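# Move mislabeled shelf cartons to the desk

## Task

Check each carton in the row on the wall shelf against the part number on the shelf label below it, and move every carton sitting over a label that does not match to the desk. Cartons over their correct label must stay exactly where they are, neither displaced nor rotated. No carton may be knocked over or left leaning, or the task fails. A carton counts as placed only if it stays put without the robot holding it. When finished, open the gripper and pull the robot away.

## Robot and tools

ROBOT. A simulated Hello Robot Stretch 3 with a single arm: a two-wheeled base, a lift that rides up and down a mast, and a telescoping arm that reaches out to the robot's right side. The gripper only moves forward or back when the base drives. The base measures 0.33 m front to back and 0.34 m across, and turns in place about a point between the drive wheels, 0.05 m behind its front edge. With the arm pulled in and the wrist folded, the wrist pokes 0.06 m beyond the right side and a spin covers a 0.28 m radius; an unfolded, level wrist reaches past that circle. Each finger pad can squeeze with only about 25 N in this task, so cartons may slip if poorly held.

FRAMES. Base frame: origin on the floor centered between the drive wheels, x ahead, y to the left, z up. hand_pose is reported in this frame, at the spot where the closed fingertips meet; with all wrist joints at zero its x axis is up, y points back along the arm toward the mast, z toward the rear. The odometry frame is the base frame where the scene began.

execute_actions. Argument actions is a list holding one action or nothing (empty just reports state and images). Argument cameras picks which images come back: head_camera, nav_camera, wrist_camera or all; omitted, null or ["all"] gives all, [] gives none. An action may contain:
- base: a single relative command, either translate_m (metres, -1 to 1, a straight-line offset from the base's last reported position, positive forward; no sideways motion) or rotate_rad (radians, -3.2 to 3.2, an in-place turn, positive is counter-clockwise seen from above).
- joints: absolute targets, one number per named joint, any subset: lift_m 0 to 1.1 (arm height on the mast); arm_m 0 to 0.52 (extension); wrist_yaw_rad -1.345 to 4.42 (0 along the arm, positive swings toward the robot's front, 3.0 is folded over the base); wrist_pitch_rad -1.57 to 0.451 (0 level, negative tips fingertips down); wrist_roll_rad -2.911 to 2.911 (0 has the fingers side by side, level); gripper_m -0.089 to 0.179 (bigger is wider; actual fingertip gap is about 0.007 m less when almost shut, 0.025 m less fully open, zero below 0.007); head_pan_rad -3.953 to 1.73 (0 ahead, positive left, -1.57 faces along the arm); head_tilt_rad -1.53 to 0.419 (0 level, negative down). Done tolerances are about 0.004 for lift, arm and gripper, 0.02 for yaw, roll and head, 0.05 for pitch.
- contact_limits: only arm_m, a motor effort percentage from 1 to 100 at which the arm motion halts (contact_stop); it also caps how hard the arm holds until the next action. Smaller is softer, but too small halts immediately.
Base and joint motions start together. Unknown keys or out-of-range numbers cause the whole call to be rejected with no motion. A joint or base not mentioned may still be driving toward an earlier target. No action runs more than 15 s. If a result reports a stop, later motion calls in the same reply are skipped.

wait: seconds from 0 to 10; sends nothing new and returns the same report. zoom_image: camera plus region [x0, y0, x1, y1] in pixels of that camera's most recent full image, top-left is (0, 0), at most 504 by 504. finished_scene: scene is the number of the current scene; it ends it irreversibly after the robot holds the last command, and the reply says whether the goal was met.

RESULT LINES. base_status and joint_status: done, off_target (stopped short, may still push), contact_stop, time_out or torque_fault (after these the target is dropped). on_its_own lists uncommanded joints; its "held at" is the held target, not the position. joint_positions, hand_pose, base_odometry (wheel-count only, slip counts as travel; heading -3.142 to 3.142, left positive), turned_by_wheels and turned_by_imu (turn since last report), base_tilt in degrees (forward and right positive, a few degrees of fixed bias). motor_effort in percent, positive toward higher joint values, bracketed peak of the last action; readings are biased and noisy, and positive wheel effort drives forward. lidar_m: 12 distances in metres, 30-degree sectors, first straight ahead then counter-clockwise (4th left, 7th behind, 10th right), '-' for nothing; the scan plane is 0.17 m up, so it catches table legs, not tops, and misses glass and the robot itself; the mast and low lift can hide sectors 5, 6, 9, 10. wrist_depth_mm (45 to 1000) and head_depth_mm (280 to 4000, image sideways): 7 by 7 grids of median depth from top left. contact_limits shows the active, default and maximum values. pictures names images in order.

GRIPPING. Close to a gripper_m below the carton's width to grasp; open to at least 0.02 above the contact value to let go. Neither the reading nor done proves a grasp, so check images. If slipping, send a different value to squeeze again.

CAUTIONS. Fold or unfold the wrist only with lift_m 0.32 to 0.95, wrist_pitch_rad -0.4 and roll near 0; once folded, lift may go down to 0.25. With yaw below -0.4 keep pitch at -0.5 or lower. The base moves faster (0.30 m/s, 1.9 rad/s) only when stowed: lift below 0.30, arm below 0.03, yaw above 2.54; otherwise 0.10 m/s and 0.63 rad/s. A stopped arm or lift goes slack until commanded again, and a slack lift can sag under load. Base, wrist and head never auto-stop; wrist servos forced hard for seconds shut off for 10 s. Pushing into something rigid with the gripper above about 0.45 m can tip the robot, worse with raised limits or repeated pushes; never drive while gripping or pressing something fixed. If tilted, reverse the last move in small steps, free the gripper, and drop lift to about 0.2. The world keeps running between calls while the robot holds its last command. Avoid dropping, slamming or knocking cartons over.

Each tool is called after "Emit:" in YAML: its name, and indented under it one key for each argument.

## Session

Emit:
execute_actions:
  actions: []

Scene clock: 0.00 s.
base_odometry: x=+0.000 y=+0.000 heading=+0.000 (m, m, rad; odometry frame)
turned_by_wheels: +0.000 (rad since the last result)
turned_by_imu: +0.000 (rad since the last result)
base_tilt: forward=-0.5 right=+0.4 (deg)
lidar_m: 1.98 1.94 1.97 2.38 1.97 1.55 2.19 2.46 2.45 2.19 1.81 1.80
head_depth_mm: 1817 1828 1829 1830 1822 1846 1861 / 1933 1966 1967 1978 2001 2014 2022 / 2034 2131 2119 2159 2165 2166 2166 / 2004 2349 2317 2339 2351 2369 2304 / 2008 2576 2626 2636 2632 2692 2322 / 2006 2773 2803 2818 2856 2830 2323 / 1991 2585 2596 2581 2576 2569 2345
base_status: not commanded
joint_positions: lift_m=+0.579 arm_m=+0.000 wrist_yaw_rad=+2.893 wrist_pitch_rad=-0.359 wrist_roll_rad=+0.007 gripper_m=+0.037 head_pan_rad=+0.019 head_tilt_rad=-0.016
joint_status: not commanded
motor_effort: left_wheel=+0 right_wheel=+0 lift_m=+25 arm_m=+0 wrist_yaw_rad=+0 wrist_pitch_rad=+8 wrist_roll_rad=+0 gripper_m=+0 head_pan_rad=+0 head_tilt_rad=+2 (%)
hand_pose: x=+0.0357 y=+0.0796 z=+0.6050 quat_wxyz=(+0.212, +0.708, +0.039, +0.672) (m; base frame)
wrist_depth_mm: - - - - - - - / - - - - - - - / - - - - - - - / - - - - - - - / - - - - - - - / 915 914 - 929 896 915 901 / 793 795 764 781 784 785 773
pictures: head_camera (sideways: a quarter turn clockwise sets it upright), nav_camera (sideways: a quarter turn counterclockwise sets it upright), wrist_camera
Images, in order (width x height): head_camera 896x504, nav_camera 672x504, wrist_camera 644x364.

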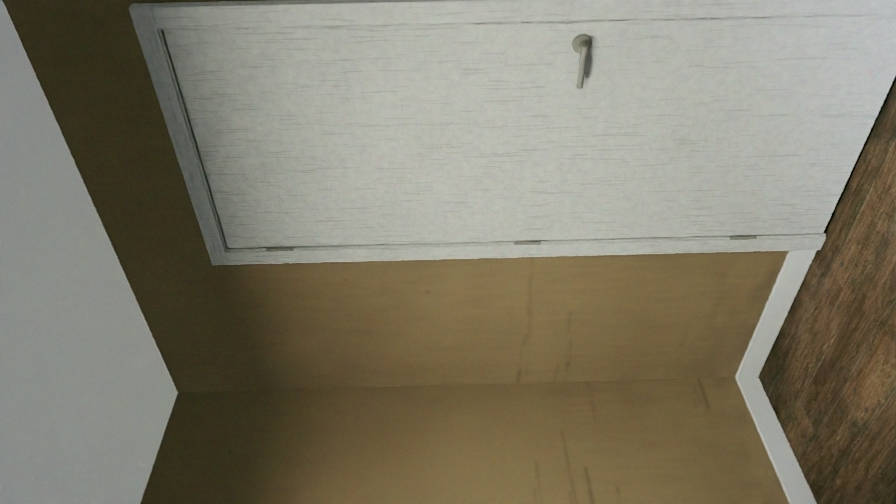

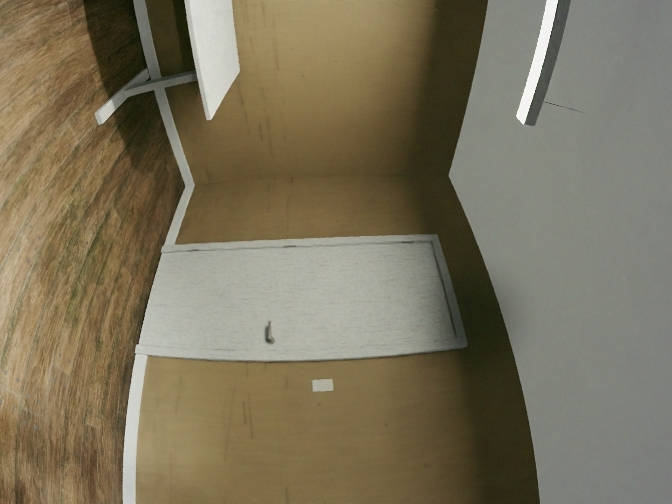

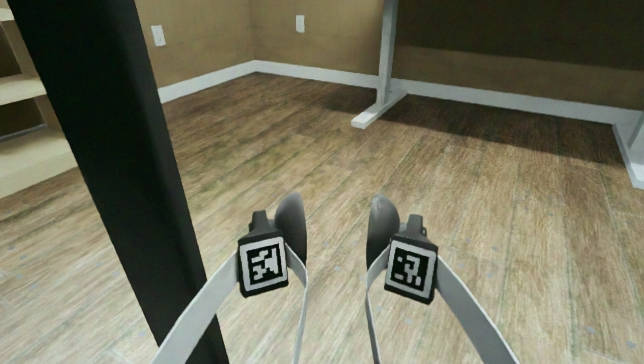

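Emit:
execute_actions:
  actions:
    - {"joints": {"head_pan_rad": 1.6, "head_tilt_rad": -0.3}}
  cameras: ["head_camera", "nav_camera"]

Scene clock: 2.80 s.
base_odometry: x=+0.000 y=+0.000 heading=+0.000 (m, m, rad; odometry frame)
turned_by_wheels: +0.000 (rad since the last result)
turned_by_imu: +0.000 (rad since the last result)
base_tilt: forward=-0.5 right=+0.4 (deg)
lidar_m: 1.99 1.94 1.97 2.38 1.97 1.56 2.19 2.45 2.44 2.19 1.81 1.80
head_depth_mm: 2153 2243 2370 2404 2557 1995 1577 / 2353 2432 2559 2687 2738 2024 1572 / 2519 2628 2816 2974 2813 2037 1584 / 2656 2793 2929 3057 2820 2029 1586 / 2445 2547 2663 2781 2735 2047 1599 / 2215 2288 2397 2515 2567 2062 1591 / 2013 2091 2181 2248 2335 2075 1608
base_status: not commanded
joint_positions: lift_m=+0.579 arm_m=+0.000 wrist_yaw_rad=+2.893 wrist_pitch_rad=-0.359 wrist_roll_rad=+0.007 gripper_m=+0.037 head_pan_rad=+1.593 head_tilt_rad=-0.296
joint_status: all done
motor_effort: left_wheel=+1(1) right_wheel=+0(0) lift_m=+25(25) arm_m=+1(0) wrist_yaw_rad=+0(1) wrist_pitch_rad=+8(7) wrist_roll_rad=+0(0) gripper_m=+0(0) head_pan_rad=+3(43) head_tilt_rad=-1(15) (%)
hand_pose: x=+0.0357 y=+0.0796 z=+0.6050 quat_wxyz=(+0.212, +0.708, +0.039, +0.672) (m; base frame)
wrist_depth_mm: - - - - - - - / - - - - - - - / - - - - - - - / - - - - - - - / - - - - - - - / 898 893 - 893 871 907 913 / 779 793 770 789 781 756 771
pictures: head_camera (sideways: a quarter turn clockwise sets it upright), nav_camera (sideways: a quarter turn counterclockwise sets it upright)
Images, in order (width x height): head_camera 896x504, nav_camera 672x504.

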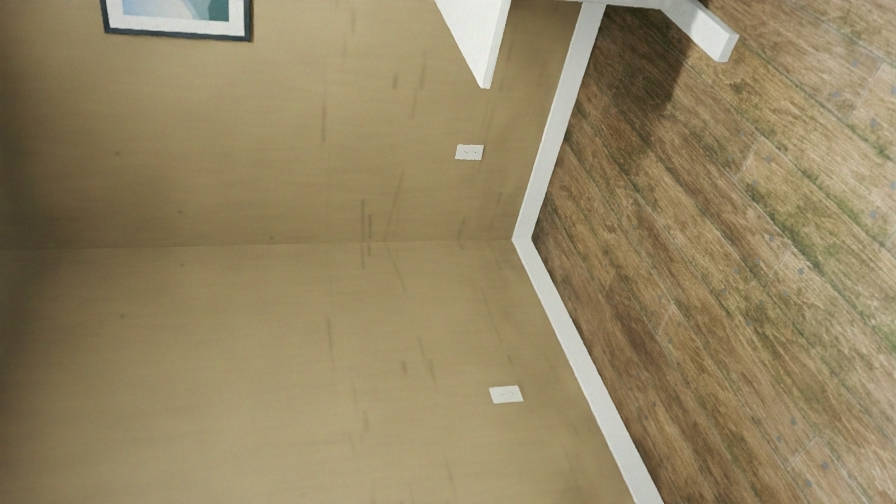

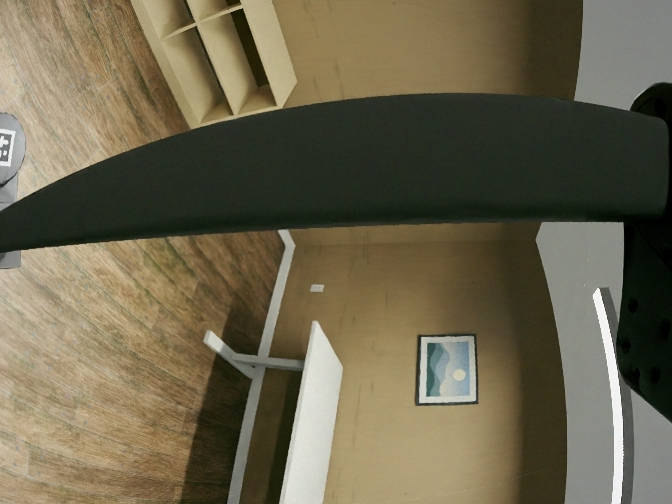

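Emit:
execute_actions:
  actions:
    - {"joints": {"head_pan_rad": -2.3, "head_tilt_rad": -0.2}}
  cameras: ["head_camera", "nav_camera"]

Scene clock: 7.13 s.
base_odometry: x=+0.000 y=+0.000 heading=+0.000 (m, m, rad; odometry frame)
turned_by_wheels: +0.000 (rad since the last result)
turned_by_imu: +0.000 (rad since the last result)
base_tilt: forward=-0.6 right=+0.4 (deg)
lidar_m: 1.99 1.94 1.98 2.38 1.96 1.56 2.19 2.46 2.45 2.18 1.81 1.80
head_depth_mm: 2257 2311 2422 2492 2610 2266 1720 / 2232 2323 2421 2503 2625 2294 1727 / 2219 2307 2402 2453 2638 2298 1725 / 2240 2288 2398 2305 2617 2320 1741 / 2221 2299 2391 2418 2592 2318 1751 / 2217 2324 2388 2360 2584 2339 1750 / 2204 2285 2380 2464 2571 2332 1758
base_status: not commanded
joint_positions: lift_m=+0.579 arm_m=+0.000 wrist_yaw_rad=+2.893 wrist_pitch_rad=-0.359 wrist_roll_rad=+0.007 gripper_m=+0.037 head_pan_rad=-2.293 head_tilt_rad=-0.211
joint_status: all done
motor_effort: left_wheel=+1(0) right_wheel=+0(0) lift_m=+26(25) arm_m=+1(1) wrist_yaw_rad=-1(1) wrist_pitch_rad=+8(8) wrist_roll_rad=+0(0) gripper_m=+0(0) head_pan_rad=-4(42) head_tilt_rad=+4(11) (%)
hand_pose: x=+0.0357 y=+0.0796 z=+0.6050 quat_wxyz=(+0.212, +0.708, +0.039, +0.672) (m; base frame)
wrist_depth_mm: - - - - - - - / - - - - - - - / - - - - - - - / - - - - - - - / - - - - - - - / 917 937 - 912 861 931 883 / 775 759 793 793 757 782 772
pictures: head_camera (sideways: a quarter turn clockwise sets it upright), nav_camera (sideways: a quarter turn counterclockwise sets it upright)
Images, in order (width x height): head_camera 896x504, nav_camera 672x504.

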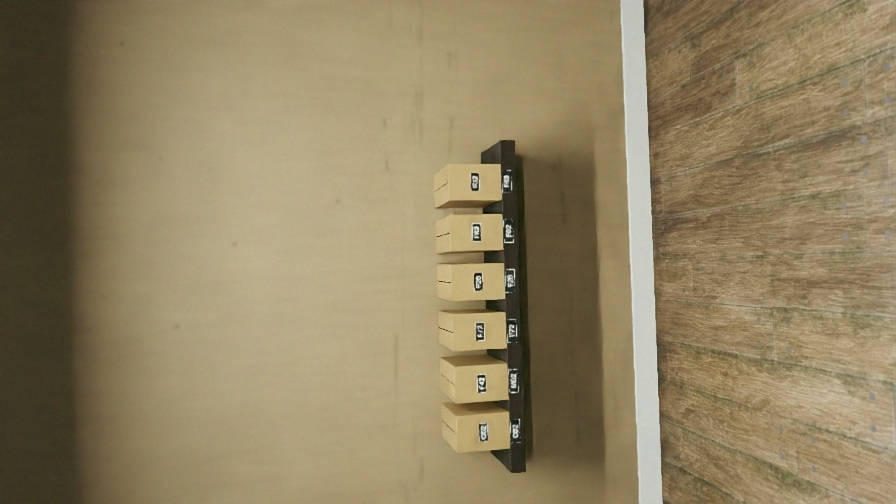

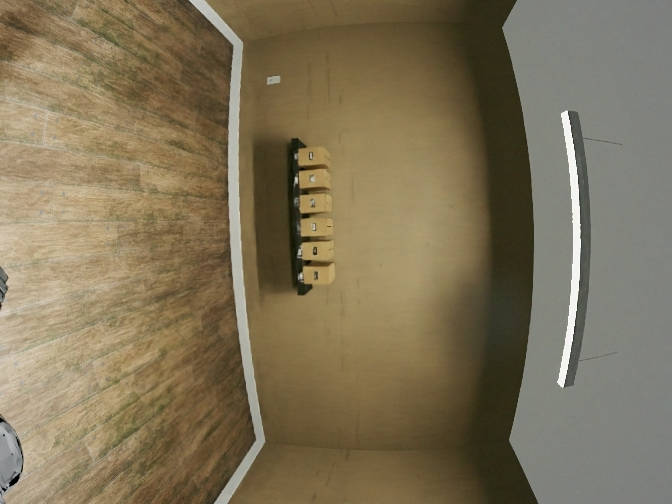

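Emit:
zoom_image:
  camera: "head_camera"
  region: [420, 130, 560, 310]

Emit:
zoom_image:
  camera: "head_camera"
  region: [420, 300, 560, 480]

Region (420, 130, 560, 310) of head_camera's 896x504 image, scaled by 2.800, with more detail than that image has.

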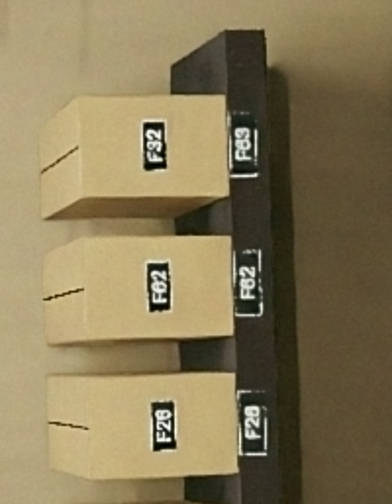

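Region (420, 300, 560, 480) of head_camera's 896x504 image, scaled by 2.800, with more detail than that image has.

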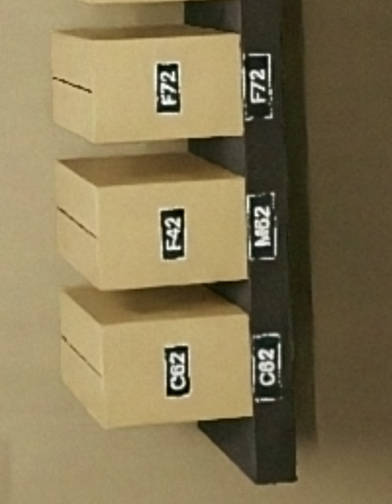

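Emit:
execute_actions:
  actions:
    - {"base": {"rotate_rad": 0.72}, "joints": {"lift_m": 0.28, "wrist_pitch_rad": -0.4, "wrist_yaw_rad": 3.0, "head_pan_rad": -3.0, "head_tilt_rad": -0.4}}
  cameras: ["nav_camera"]

Scene clock: 37.20 s.
base_odometry: x=+0.000 y=+0.000 heading=+0.720 (m, m, rad; odometry frame)
turned_by_wheels: +0.720 (rad since the last result)
turned_by_imu: +0.713 (rad since the last result)
base_tilt: forward=-0.5 right=+0.4 (deg)
lidar_m: 1.94 1.97 1.70 1.56 1.98 2.48 2.44 2.47 1.96 1.80 1.82 2.25
head_depth_mm: 2151 2293 2446 2653 2332 1769 1432 / 2155 2286 2437 2664 2347 1783 1431 / 2135 2278 2382 2628 2369 1802 1450 / 2126 2289 2356 2647 2383 1787 1450 / 2167 2293 2380 2649 2374 1816 1445 / 2146 2267 2351 2616 2403 1815 1458 / 2134 2277 2442 2618 2421 1825 1469
base_status: done
joint_positions: lift_m=+0.281 arm_m=+0.000 wrist_yaw_rad=+2.998 wrist_pitch_rad=-0.414 wrist_roll_rad=+0.007 gripper_m=+0.037 head_pan_rad=-2.993 head_tilt_rad=-0.395
joint_status: all done
motor_effort: left_wheel=-2(6) right_wheel=+4(8) lift_m=+10(21) arm_m=+1(0) wrist_yaw_rad=+2(3) wrist_pitch_rad=+8(9) wrist_roll_rad=+0(0) gripper_m=+0(0) head_pan_rad=-3(37) head_tilt_rad=-1(11) (%)
hand_pose: x=+0.0109 y=+0.0779 z=+0.2943 quat_wxyz=(+0.195, +0.703, +0.095, +0.678) (m; base frame)
wrist_depth_mm: - - - - - - - / - - - - - - - / 930 958 954 935 925 917 932 / 723 726 730 712 718 712 715 / 595 592 - 599 619 584 578 / 506 514 - 522 475 497 498 / 449 - - - 425 427 430
pictures: nav_camera (sideways: a quarter turn counterclockwise sets it upright)
Images, in order (width x height): nav_camera 672x504.

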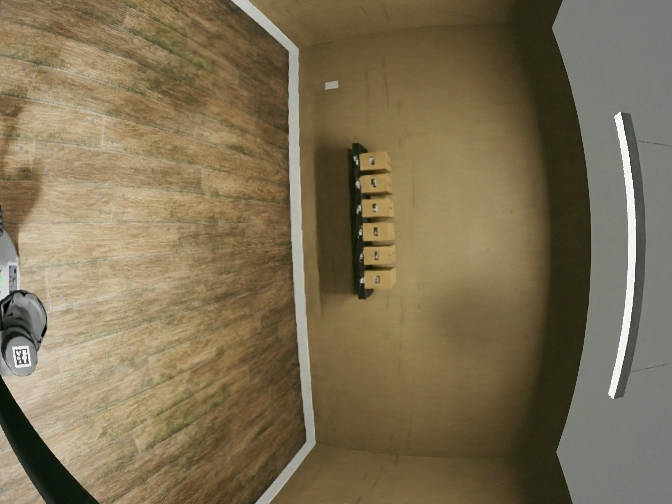

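Emit:
execute_actions:
  actions:
    - {"base": {"translate_m": -1.0}, "joints": {"head_pan_rad": -2.8, "head_tilt_rad": -0.45}}
  cameras: ["head_camera"]

Scene clock: 43.90 s.
base_odometry: x=-0.752 y=-0.659 heading=+0.720 (m, m, rad; odometry frame)
turned_by_wheels: +0.000 (rad since the last result)
turned_by_imu: -0.003 (rad since the last result)
base_tilt: forward=-0.5 right=+0.3 (deg)
lidar_m: 2.93 2.91 1.77 1.49 1.84 1.57 1.45 1.46 1.82 1.94 1.96 2.44
head_depth_mm: 1197 1287 1379 1267 1634 1689 1381 / 1209 1311 1405 1283 1675 1683 1388 / 1232 1329 1427 1300 1736 1705 1387 / 1253 1351 1455 1327 1770 1698 1393 / 1277 1384 1480 1357 1796 1714 1400 / 1299 1406 1511 1384 1836 1719 1399 / 1320 1432 1531 1413 1900 1717 1409
base_status: done
joint_positions: lift_m=+0.281 arm_m=+0.000 wrist_yaw_rad=+2.999 wrist_pitch_rad=-0.414 wrist_roll_rad=+0.007 gripper_m=+0.037 head_pan_rad=-2.807 head_tilt_rad=-0.445
joint_status: all done
motor_effort: left_wheel=-2(11) right_wheel=+4(7) lift_m=+10(10) arm_m=+0(1) wrist_yaw_rad=+1(1) wrist_pitch_rad=+8(8) wrist_roll_rad=+0(0) gripper_m=+0(0) head_pan_rad=+3(20) head_tilt_rad=-1(4) (%)
hand_pose: x=+0.0107 y=+0.0779 z=+0.2942 quat_wxyz=(+0.195, +0.703, +0.095, +0.678) (m; base frame)
wrist_depth_mm: - - - - - - - / - - - - - - - / 942 941 963 922 898 922 933 / 712 736 752 723 716 725 710 / 596 594 - 594 618 593 588 / 505 514 - 519 479 494 493 / 446 - - - 429 428 425
pictures: head_camera (sideways: a quarter turn clockwise sets it upright)
Images, in order (width x height): head_camera 896x504.

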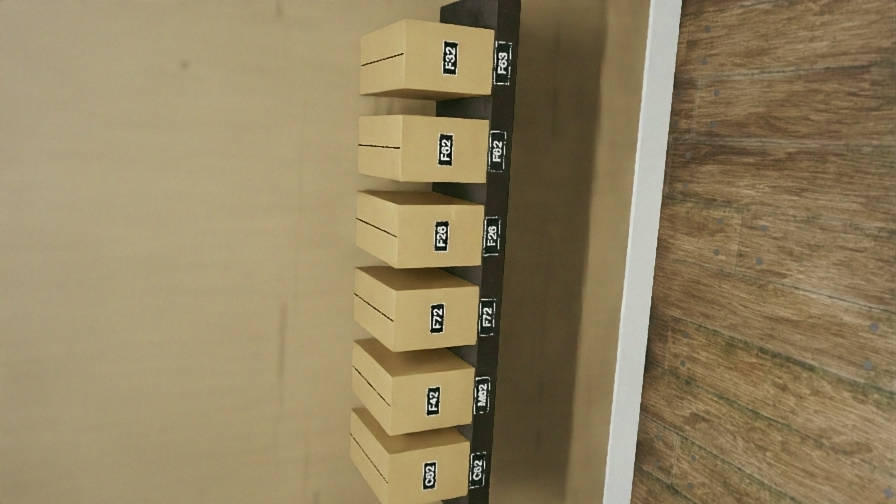

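Emit:
zoom_image:
  camera: "head_camera"
  region: [340, 0, 560, 270]

Emit:
zoom_image:
  camera: "head_camera"
  region: [340, 254, 560, 504]

Region (340, 0, 560, 270) of head_camera's 896x504 image, scaled by 1.867, with more detail than that image has; it fills the left 411 columns of this view, and the rest is white.

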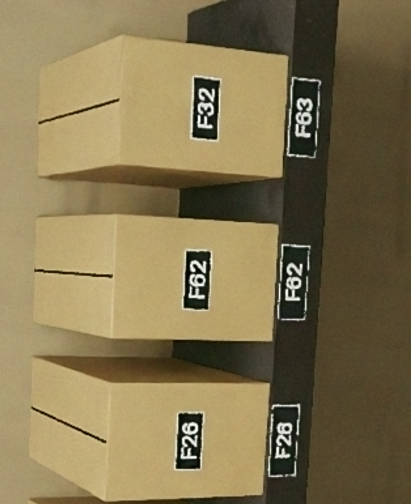

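Region (340, 254, 560, 504) of head_camera's 896x504 image, scaled by 2.016, with more detail than that image has; it fills the left 444 columns of this view, and the rest is white.

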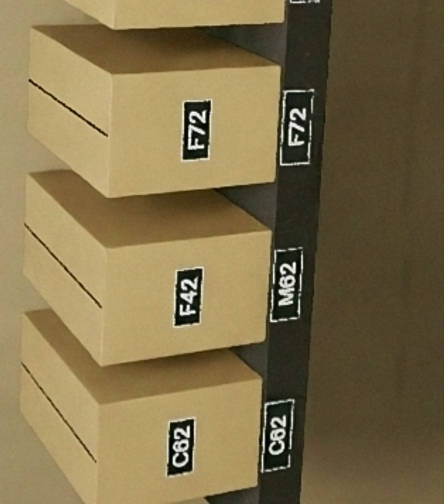

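Emit:
zoom_image:
  camera: "head_camera"
  region: [425, 120, 515, 265]

Emit:
zoom_image:
  camera: "head_camera"
  region: [410, 440, 500, 504]

Region (425, 120, 515, 265) of head_camera's 896x504 image, scaled by 3.476, with more detail than that image has; it fills the left 313 columns of this view, and the rest is white.

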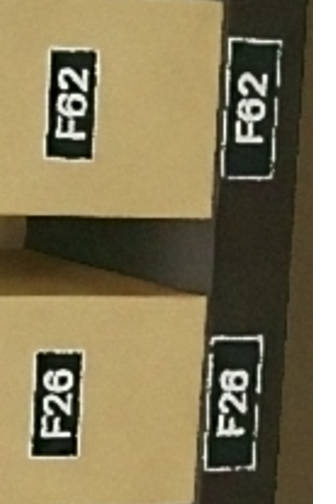

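Region (410, 440, 500, 504) of head_camera's 896x504 image, scaled by 5.600, with more detail than that image has; it fills the top 358 rows of this view, and the rest is white.

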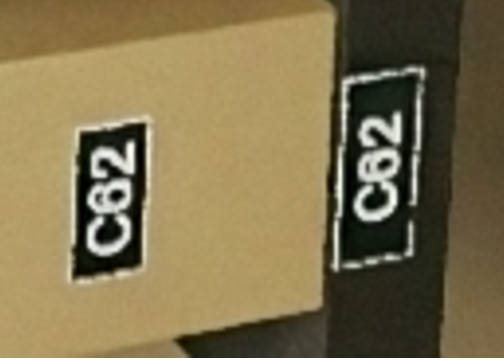

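Emit:
execute_actions:
  actions:
    - {"base": {"translate_m": -0.72}}
  cameras: []

Emit:
execute_actions:
  actions:
    - {"base": {"rotate_rad": -1.42}, "joints": {"lift_m": 0.5, "head_pan_rad": -1.57, "head_tilt_rad": -0.7}}
  cameras: ["head_camera", "nav_camera"]

Scene clock: 87.73 s.
base_odometry: x=-1.294 y=-1.134 heading=+0.720 (m, m, rad; odometry frame)
turned_by_wheels: +0.000 (rad since the last result)
turned_by_imu: -0.002 (rad since the last result)
base_tilt: forward=-0.5 right=+0.4 (deg)
lidar_m: 3.61 2.22 1.77 1.73 1.23 0.80 0.74 0.74 0.92 1.90 2.05 2.56
head_depth_mm: 586 631 680 737 791 641 648 / 596 639 691 753 747 599 646 / 605 652 706 767 818 750 676 / 615 661 718 782 756 626 676 / 625 674 730 800 796 635 699 / 635 686 747 815 764 666 719 / 645 699 762 833 801 661 1187
base_status: done
joint_positions: lift_m=+0.281 arm_m=+0.000 wrist_yaw_rad=+2.999 wrist_pitch_rad=-0.414 wrist_roll_rad=+0.007 gripper_m=+0.037 head_pan_rad=-2.807 head_tilt_rad=-0.446
joint_status: not commanded
motor_effort: left_wheel=-3(11) right_wheel=+3(6) lift_m=+10(10) arm_m=+0(0) wrist_yaw_rad=+1(1) wrist_pitch_rad=+8(8) wrist_roll_rad=+0(0) gripper_m=+0(0) head_pan_rad=+3(4) head_tilt_rad=-1(1) (%)
hand_pose: x=+0.0107 y=+0.0779 z=+0.2942 quat_wxyz=(+0.195, +0.703, +0.095, +0.678) (m; base frame)
wrist_depth_mm: - - - - - - - / - - - - - - - / 936 953 948 914 919 916 916 / 740 746 691 714 717 719 718 / 618 595 - 597 599 591 578 / 500 517 - 517 487 497 497 / 448 - - - 440 435 434
pictures: none
No camera images: the call's "cameras" was empty. Leave "cameras" out to get every camera's image.

Scene clock: 90.80 s.
base_odometry: x=-1.294 y=-1.134 heading=-0.700 (m, m, rad; odometry frame)
turned_by_wheels: -1.420 (rad since the last result)
turned_by_imu: -1.405 (rad since the last result)
base_tilt: forward=-0.6 right=+0.3 (deg)
lidar_m: 2.04 2.12 2.93 3.60 2.23 1.76 1.73 1.04 0.76 0.73 0.76 1.06
head_depth_mm: 614 691 785 912 1077 1297 1199 / 614 687 781 902 837 1312 1204 / 612 685 778 713 677 1304 1205 / 609 683 773 717 687 1309 1215 / 609 681 772 749 707 1292 1211 / 606 680 769 700 663 1289 1213 / 605 677 769 733 695 1277 1225
base_status: done
joint_positions: lift_m=+0.499 arm_m=+0.000 wrist_yaw_rad=+2.999 wrist_pitch_rad=-0.414 wrist_roll_rad=+0.007 gripper_m=+0.037 head_pan_rad=-1.577 head_tilt_rad=-0.692
joint_status: all done
motor_effort: left_wheel=+3(10) right_wheel=-4(9) lift_m=+37(35) arm_m=+1(0) wrist_yaw_rad=+1(1) wrist_pitch_rad=+8(9) wrist_roll_rad=+0(0) gripper_m=+0(0) head_pan_rad=+3(43) head_tilt_rad=-2(16) (%)
hand_pose: x=+0.0107 y=+0.0779 z=+0.5128 quat_wxyz=(+0.195, +0.703, +0.095, +0.678) (m; base frame)
wrist_depth_mm: - - - - - - - / - - - - - - - / - - - - - - - / - - - - - - - / 912 893 - 907 916 878 904 / 779 787 - 751 737 739 776 / 668 670 669 663 673 651 665
pictures: head_camera (sideways: a quarter turn clockwise sets it upright), nav_camera (sideways: a quarter turn counterclockwise sets it upright)
Images, in order (width x height): head_camera 896x504, nav_camera 672x504.

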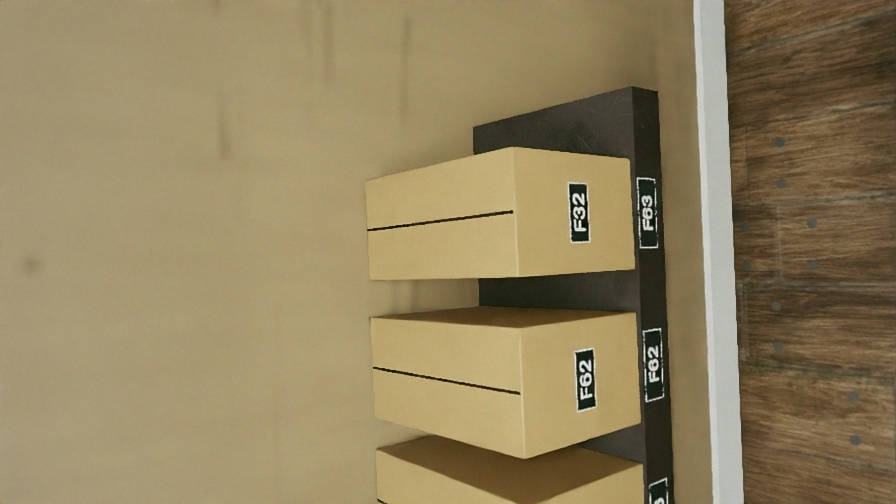

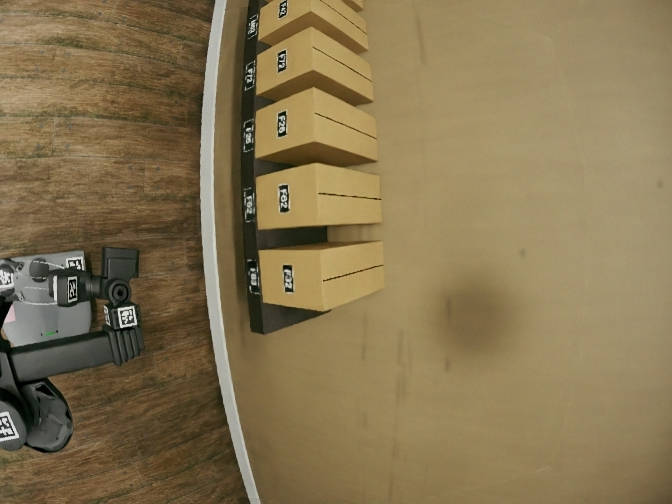

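Emit:
execute_actions:
  actions:
    - {"joints": {"lift_m": 0.75, "wrist_yaw_rad": 1.4, "wrist_pitch_rad": -0.4}}
  cameras: []

Emit:
execute_actions:
  actions:
    - {"joints": {"lift_m": 1.09, "wrist_yaw_rad": 0.0, "wrist_pitch_rad": -1.57, "gripper_m": 0.179}}

Scene clock: 101.20 s.
base_odometry: x=-1.294 y=-1.134 heading=-0.700 (m, m, rad; odometry frame)
turned_by_wheels: +0.000 (rad since the last result)
turned_by_imu: +0.000 (rad since the last result)
base_tilt: forward=-0.6 right=+0.4 (deg)
lidar_m: 2.04 2.12 2.91 3.59 2.22 1.76 1.73 1.03 0.76 0.74 0.76 1.05
head_depth_mm: 616 689 783 907 1078 1302 1255 / 614 686 781 902 834 1290 1279 / 612 686 779 714 676 1301 - / 610 681 778 718 687 1301 1210 / 608 681 774 748 705 1299 1213 / 607 677 770 699 664 1294 1239 / 604 677 768 733 695 1293 1213
base_status: not commanded
joint_positions: lift_m=+0.749 arm_m=+0.000 wrist_yaw_rad=+1.402 wrist_pitch_rad=-0.414 wrist_roll_rad=+0.007 gripper_m=+0.037 head_pan_rad=-1.577 head_tilt_rad=-0.692
joint_status: all done
motor_effort: left_wheel=+3(4) right_wheel=-4(4) lift_m=+37(38) arm_m=+0(0) wrist_yaw_rad=-3(3) wrist_pitch_rad=+8(8) wrist_roll_rad=+0(0) gripper_m=+0(0) head_pan_rad=+2(4) head_tilt_rad=-3(2) (%)
hand_pose: x=+0.2002 y=-0.1826 z=+0.7628 quat_wxyz=(+0.622, +0.559, -0.437, +0.333) (m; base frame)
wrist_depth_mm: - - - - - 486 345 / - - - - - 515 359 / - - - - - 498 375 / - - - - - 925 355 / - - - - - 904 355 / - - - - - 925 663 / 910 936 909 930 903 846 651
pictures: none
No camera images: the call's "cameras" was empty. Leave "cameras" out to get every camera's image.

Scene clock: 105.13 s.
base_odometry: x=-1.294 y=-1.134 heading=-0.700 (m, m, rad; odometry frame)
turned_by_wheels: +0.000 (rad since the last result)
turned_by_imu: +0.000 (rad since the last result)
base_tilt: forward=-0.5 right=+0.4 (deg)
lidar_m: 2.04 2.12 2.92 3.60 2.23 1.77 1.72 1.04 0.76 0.74 0.76 1.05
head_depth_mm: - - - - - - - / - - - - - - - / - - - - - - - / - 700 760 - - - 1169 / 609 682 773 745 705 1260 1214 / 605 680 771 698 663 1290 1232 / 605 677 768 737 695 1283 1220
base_status: not commanded
joint_positions: lift_m=+1.089 arm_m=+0.000 wrist_yaw_rad=+0.002 wrist_pitch_rad=-1.564 wrist_roll_rad=+0.007 gripper_m=+0.179 head_pan_rad=-1.577 head_tilt_rad=-0.692
joint_status: all done
motor_effort: left_wheel=+3(4) right_wheel=-4(4) lift_m=+37(39) arm_m=+0(1) wrist_yaw_rad=-3(3) wrist_pitch_rad=-2(7) wrist_roll_rad=+0(0) gripper_m=+1(99) head_pan_rad=+3(3) head_tilt_rad=-3(3) (%)
hand_pose: x=-0.0217 y=-0.1222 z=+0.9716 quat_wxyz=(+0.500, +0.497, -0.502, -0.500) (m; base frame)
wrist_depth_mm: - - - - - - - / - - - - - - - / - - - - - - - / - - - - - - - / - - - - - - - / - - - - - - - / - - - - - - -
pictures: head_camera (sideways: a quarter turn clockwise sets it upright), nav_camera (sideways: a quarter turn counterclockwise sets it upright), wrist_camera
Images, in order (width x height): head_camera 896x504, nav_camera 672x504, wrist_camera 644x364.

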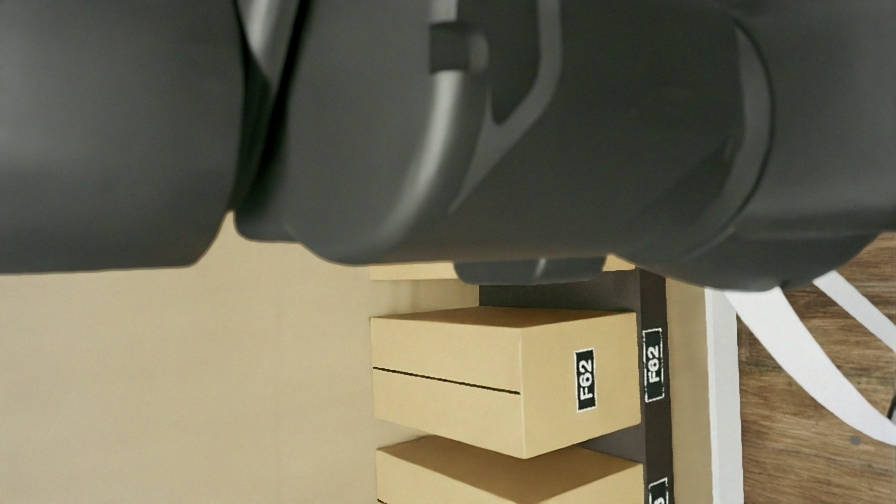

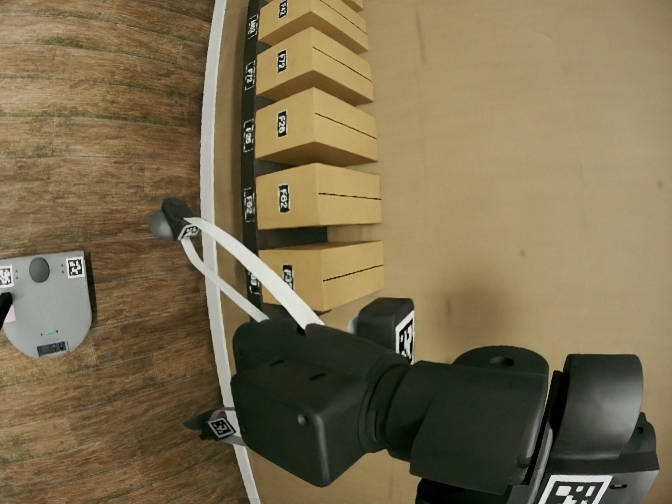

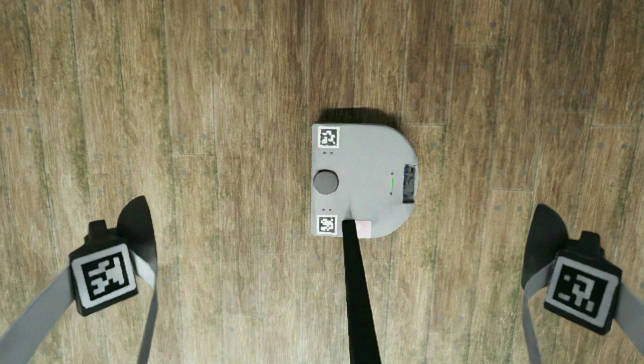

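Emit:
execute_actions:
  actions:
    - {"joints": {"arm_m": 0.43, "wrist_pitch_rad": -1.5, "gripper_m": 0.165, "head_tilt_rad": -0.5}, "contact_limits": {"arm_m": 30}}

Scene clock: 116.13 s.
base_odometry: x=-1.294 y=-1.134 heading=-0.700 (m, m, rad; odometry frame)
turned_by_wheels: +0.000 (rad since the last result)
turned_by_imu: +0.000 (rad since the last result)
base_tilt: forward=-0.5 right=+0.4 (deg)
lidar_m: 2.04 2.12 2.91 3.62 2.23 1.77 1.73 1.04 0.76 0.73 0.76 1.05
head_depth_mm: 587 665 719 798 891 1009 1172 / 589 662 717 794 886 794 1167 / 587 671 719 791 691 631 1158 / 593 639 - 788 717 639 1150 / 599 651 712 778 753 650 1149 / 599 649 712 784 700 623 1149 / 594 648 708 781 729 666 1139
base_status: not commanded
joint_positions: lift_m=+1.089 arm_m=+0.430 wrist_yaw_rad=+0.000 wrist_pitch_rad=-1.501 wrist_roll_rad=+0.007 gripper_m=+0.165 head_pan_rad=-1.577 head_tilt_rad=-0.507
joint_status: all done
motor_effort: left_wheel=+4(4) right_wheel=-4(4) lift_m=+37(36) arm_m=+3(6) wrist_yaw_rad=+0(3) wrist_pitch_rad=+1(1) wrist_roll_rad=+0(0) gripper_m=+0(100) head_pan_rad=+5(3) head_tilt_rad=+3(13) (%)
contact_limits: arm_m 30 (drawing in: default 21, maximum 35; extending or still: default 30, maximum 48)
hand_pose: x=-0.0216 y=-0.5685 z=+0.9707 quat_wxyz=(+0.515, +0.481, -0.519, -0.484) (m; base frame)
wrist_depth_mm: 291 271 270 270 266 335 331 / 296 279 278 270 269 592 584 / 297 285 282 275 278 - - / 299 289 286 283 281 - - / 302 295 294 291 285 - - / - - - 292 - - - / - - - - - - -
pictures: head_camera (sideways: a quarter turn clockwise sets it upright), nav_camera (sideways: a quarter turn counterclockwise sets it upright), wrist_camera
Images, in order (width x height): head_camera 896x504, nav_camera 672x504, wrist_camera 644x364.

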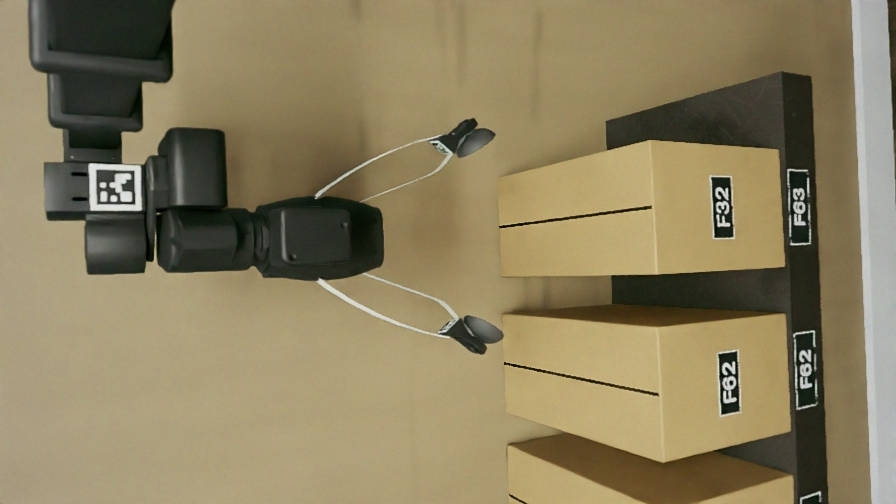

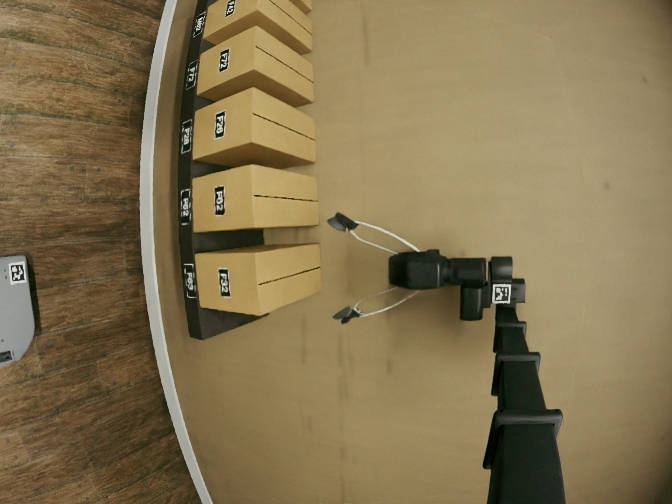

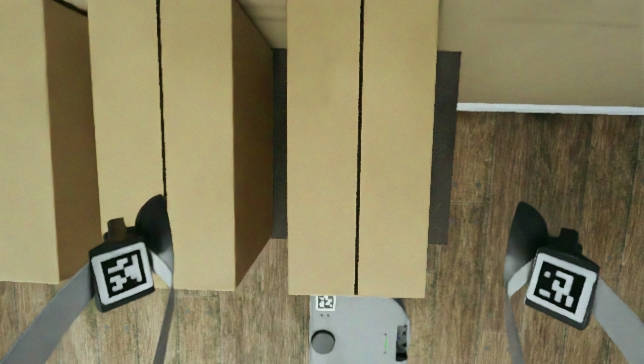

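Emit:
execute_actions:
  actions:
    - {"base": {"translate_m": -0.02}, "joints": {"arm_m": 0.465, "lift_m": 1.0}, "contact_limits": {"arm_m": 20}}
  cameras: ["head_camera", "wrist_camera"]

Scene clock: 133.40 s.
base_odometry: x=-1.309 y=-1.121 heading=-0.700 (m, m, rad; odometry frame)
turned_by_wheels: +0.000 (rad since the last result)
turned_by_imu: +0.000 (rad since the last result)
base_tilt: forward=-0.6 right=+0.4 (deg)
lidar_m: 2.06 2.14 2.95 3.63 2.23 1.75 1.71 1.04 0.76 0.74 0.76 1.05
head_depth_mm: 604 656 - 795 889 1014 1169 / 601 639 732 793 887 949 1168 / 599 638 735 792 762 644 1155 / 600 644 - 812 693 626 1155 / 598 650 713 784 766 713 1144 / 596 649 711 784 698 621 1145 / 595 647 708 783 733 647 1140
base_status: done
joint_positions: lift_m=+1.001 arm_m=+0.465 wrist_yaw_rad=+0.000 wrist_pitch_rad=-1.501 wrist_roll_rad=+0.007 gripper_m=+0.165 head_pan_rad=-1.577 head_tilt_rad=-0.507
joint_status: all done
motor_effort: left_wheel=+3(4) right_wheel=-4(9) lift_m=+10(34) arm_m=+3(3) wrist_yaw_rad=+1(0) wrist_pitch_rad=+2(1) wrist_roll_rad=+0(0) gripper_m=+0(0) head_pan_rad=+4(3) head_tilt_rad=+2(3) (%)
contact_limits: arm_m 20 (drawing in: default 21, maximum 35; extending or still: default 30, maximum 48)
hand_pose: x=-0.0216 y=-0.6035 z=+0.8821 quat_wxyz=(+0.515, +0.480, -0.519, -0.484) (m; base frame)
wrist_depth_mm: 187 188 185 182 182 237 230 / 193 193 189 186 185 416 410 / 195 196 193 189 188 - - / 200 198 247 193 192 - - / 205 203 251 197 196 - - / 208 210 251 200 199 - - / 211 212 253 204 204 - -
pictures: head_camera (sideways: a quarter turn clockwise sets it upright), wrist_camera
Images, in order (width x height): head_camera 896x504, wrist_camera 644x364.

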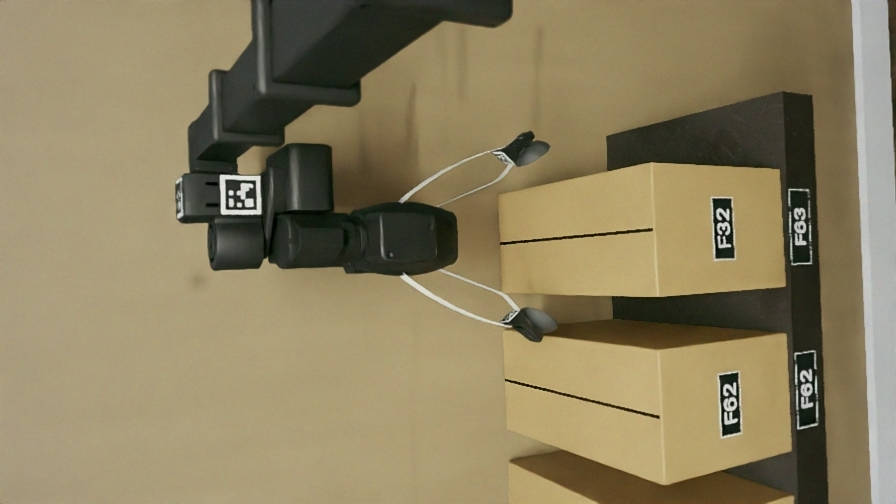

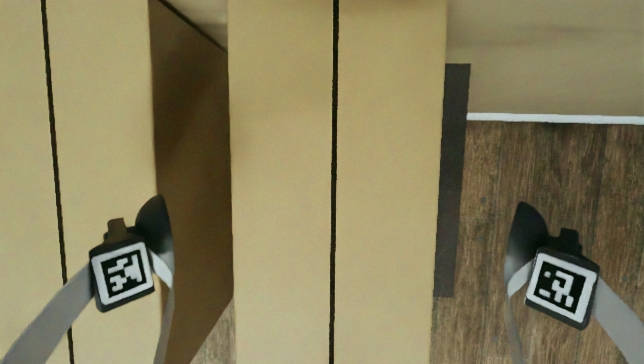

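Emit:
execute_actions:
  actions:
    - {"joints": {"lift_m": 0.972, "gripper_m": 0.154, "head_tilt_rad": -0.6}}
  cameras: ["head_camera", "wrist_camera"]

Scene clock: 149.13 s.
base_odometry: x=-1.309 y=-1.121 heading=-0.700 (m, m, rad; odometry frame)
turned_by_wheels: +0.000 (rad since the last result)
turned_by_imu: +0.000 (rad since the last result)
base_tilt: forward=-0.5 right=+0.4 (deg)
lidar_m: 2.06 2.14 2.94 3.65 2.23 1.75 1.70 1.04 0.76 0.74 0.77 1.05
head_depth_mm: 606 661 - 837 964 1133 1247 / 604 647 758 833 943 1072 1248 / 602 - 752 805 665 715 1239 / 600 646 - 771 637 702 1242 / 600 661 735 800 703 725 1241 / 597 659 730 782 633 696 1234 / 598 657 732 792 689 717 1246
base_status: not commanded
joint_positions: lift_m=+0.973 arm_m=+0.465 wrist_yaw_rad=+0.000 wrist_pitch_rad=-1.501 wrist_roll_rad=+0.007 gripper_m=+0.154 head_pan_rad=-1.577 head_tilt_rad=-0.592
joint_status: all done
motor_effort: left_wheel=+3(3) right_wheel=-4(4) lift_m=+10(9) arm_m=+3(4) wrist_yaw_rad=-1(1) wrist_pitch_rad=+1(1) wrist_roll_rad=+0(0) gripper_m=+0(100) head_pan_rad=+4(4) head_tilt_rad=-2(9) (%)
hand_pose: x=-0.0216 y=-0.6035 z=+0.8541 quat_wxyz=(+0.515, +0.480, -0.519, -0.484) (m; base frame)
wrist_depth_mm: 160 177 157 155 155 236 231 / 165 177 162 159 157 367 403 / 166 180 165 162 160 938 971 / 170 180 167 165 164 - 994 / 173 172 171 168 166 - - / 176 - 175 173 171 - - / - 183 178 176 174 - -
pictures: head_camera (sideways: a quarter turn clockwise sets it upright), wrist_camera
Images, in order (width x height): head_camera 896x504, wrist_camera 644x364.

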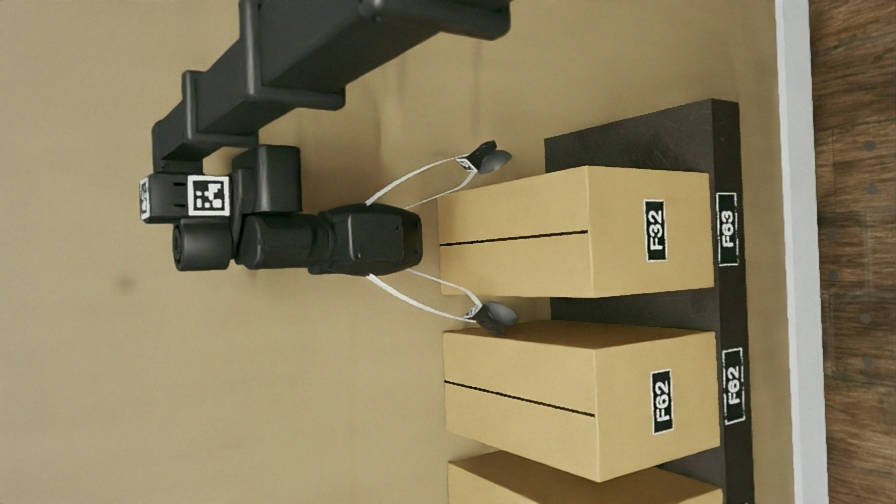

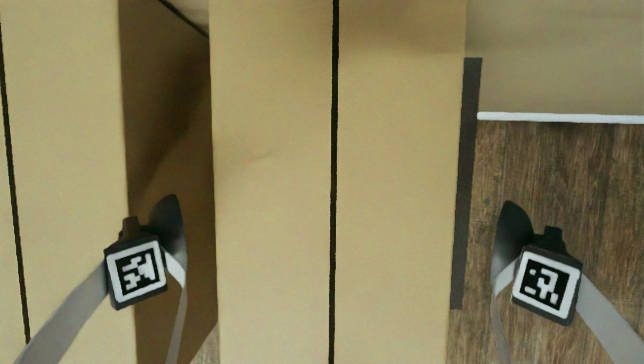

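Emit:
zoom_image:
  camera: "head_camera"
  region: [400, 120, 620, 360]

Region (400, 120, 620, 360) of head_camera's 896x504 image, scaled by 2.100, with more detail than that image has; it fills the left 462 columns of this view, and the rest is white.

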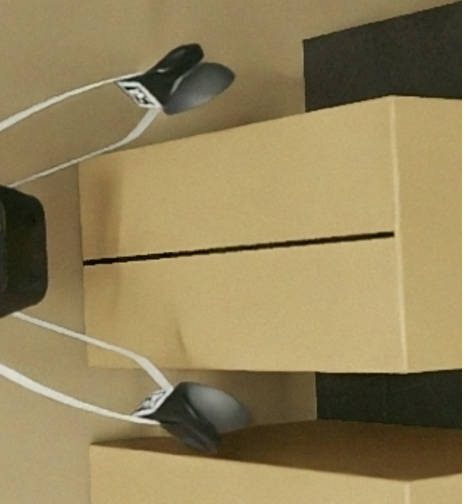

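Emit:
execute_actions:
  actions:
    - {"joints": {"lift_m": 0.935}}
  cameras: ["head_camera", "wrist_camera"]

Scene clock: 161.00 s.
base_odometry: x=-1.309 y=-1.121 heading=-0.700 (m, m, rad; odometry frame)
turned_by_wheels: +0.000 (rad since the last result)
turned_by_imu: +0.000 (rad since the last result)
base_tilt: forward=-0.5 right=+0.4 (deg)
lidar_m: 2.06 2.14 2.94 3.61 2.23 1.75 1.71 1.04 0.76 0.74 0.76 1.05
head_depth_mm: 607 669 721 - 996 1134 1247 / 605 656 - 849 936 1074 1252 / 602 646 765 806 665 716 1248 / 601 653 741 743 639 701 1237 / 600 662 736 800 695 724 1245 / 598 659 735 785 634 695 1242 / 597 658 733 796 688 717 1255
base_status: not commanded
joint_positions: lift_m=+0.936 arm_m=+0.465 wrist_yaw_rad=+0.000 wrist_pitch_rad=-1.501 wrist_roll_rad=+0.007 gripper_m=+0.154 head_pan_rad=-1.577 head_tilt_rad=-0.592
joint_status: all done
motor_effort: left_wheel=+5(3) right_wheel=-4(4) lift_m=+10(9) arm_m=+4(4) wrist_yaw_rad=+0(0) wrist_pitch_rad=+1(1) wrist_roll_rad=+0(0) gripper_m=+0(0) head_pan_rad=+3(4) head_tilt_rad=-2(2) (%)
hand_pose: x=-0.0216 y=-0.6035 z=+0.8171 quat_wxyz=(+0.515, +0.480, -0.519, -0.484) (m; base frame)
wrist_depth_mm: 132 165 122 121 119 201 231 / 133 167 124 123 122 317 404 / 134 178 127 125 124 796 975 / 135 180 129 129 126 - 967 / 135 155 132 130 129 129 979 / 138 - 135 133 131 131 949 / - 183 137 136 134 - -
pictures: head_camera (sideways: a quarter turn clockwise sets it upright), wrist_camera
Images, in order (width x height): head_camera 896x504, wrist_camera 644x364.

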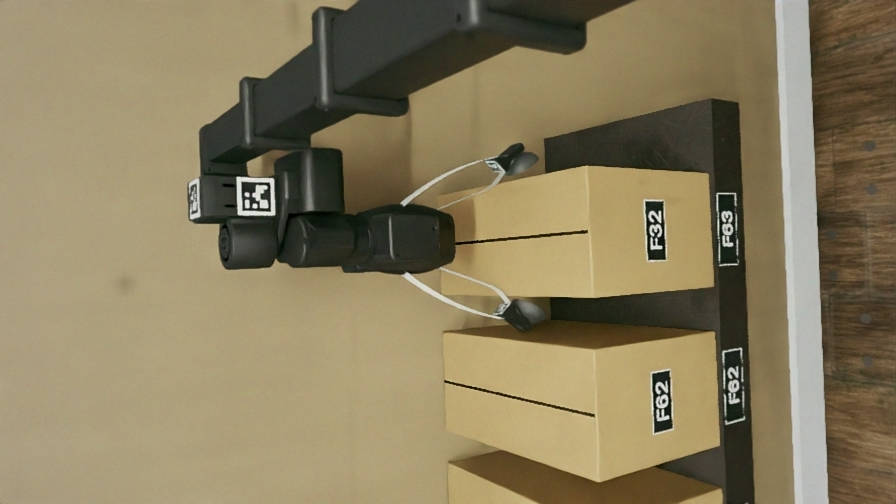

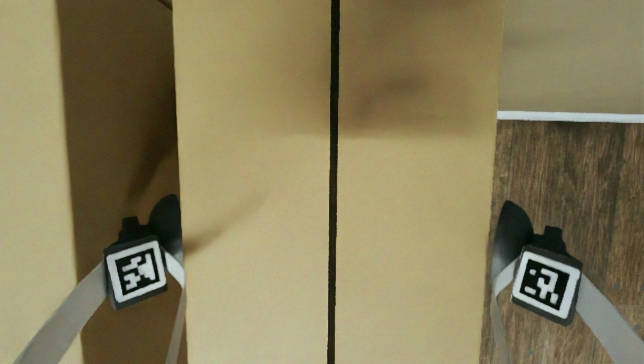

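Emit:
zoom_image:
  camera: "head_camera"
  region: [400, 120, 620, 360]

Region (400, 120, 620, 360) of head_camera's 896x504 image, scaled by 2.100, with more detail than that image has; it fills the left 462 columns of this view, and the rest is white.

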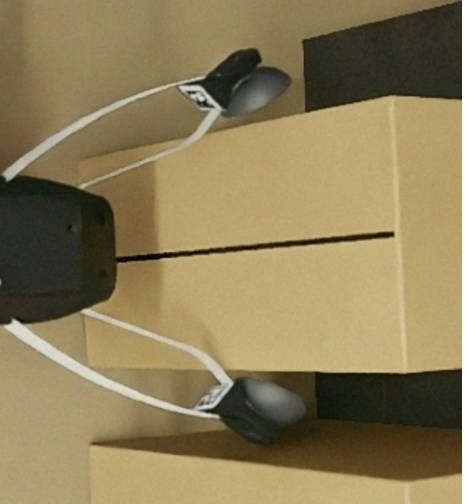

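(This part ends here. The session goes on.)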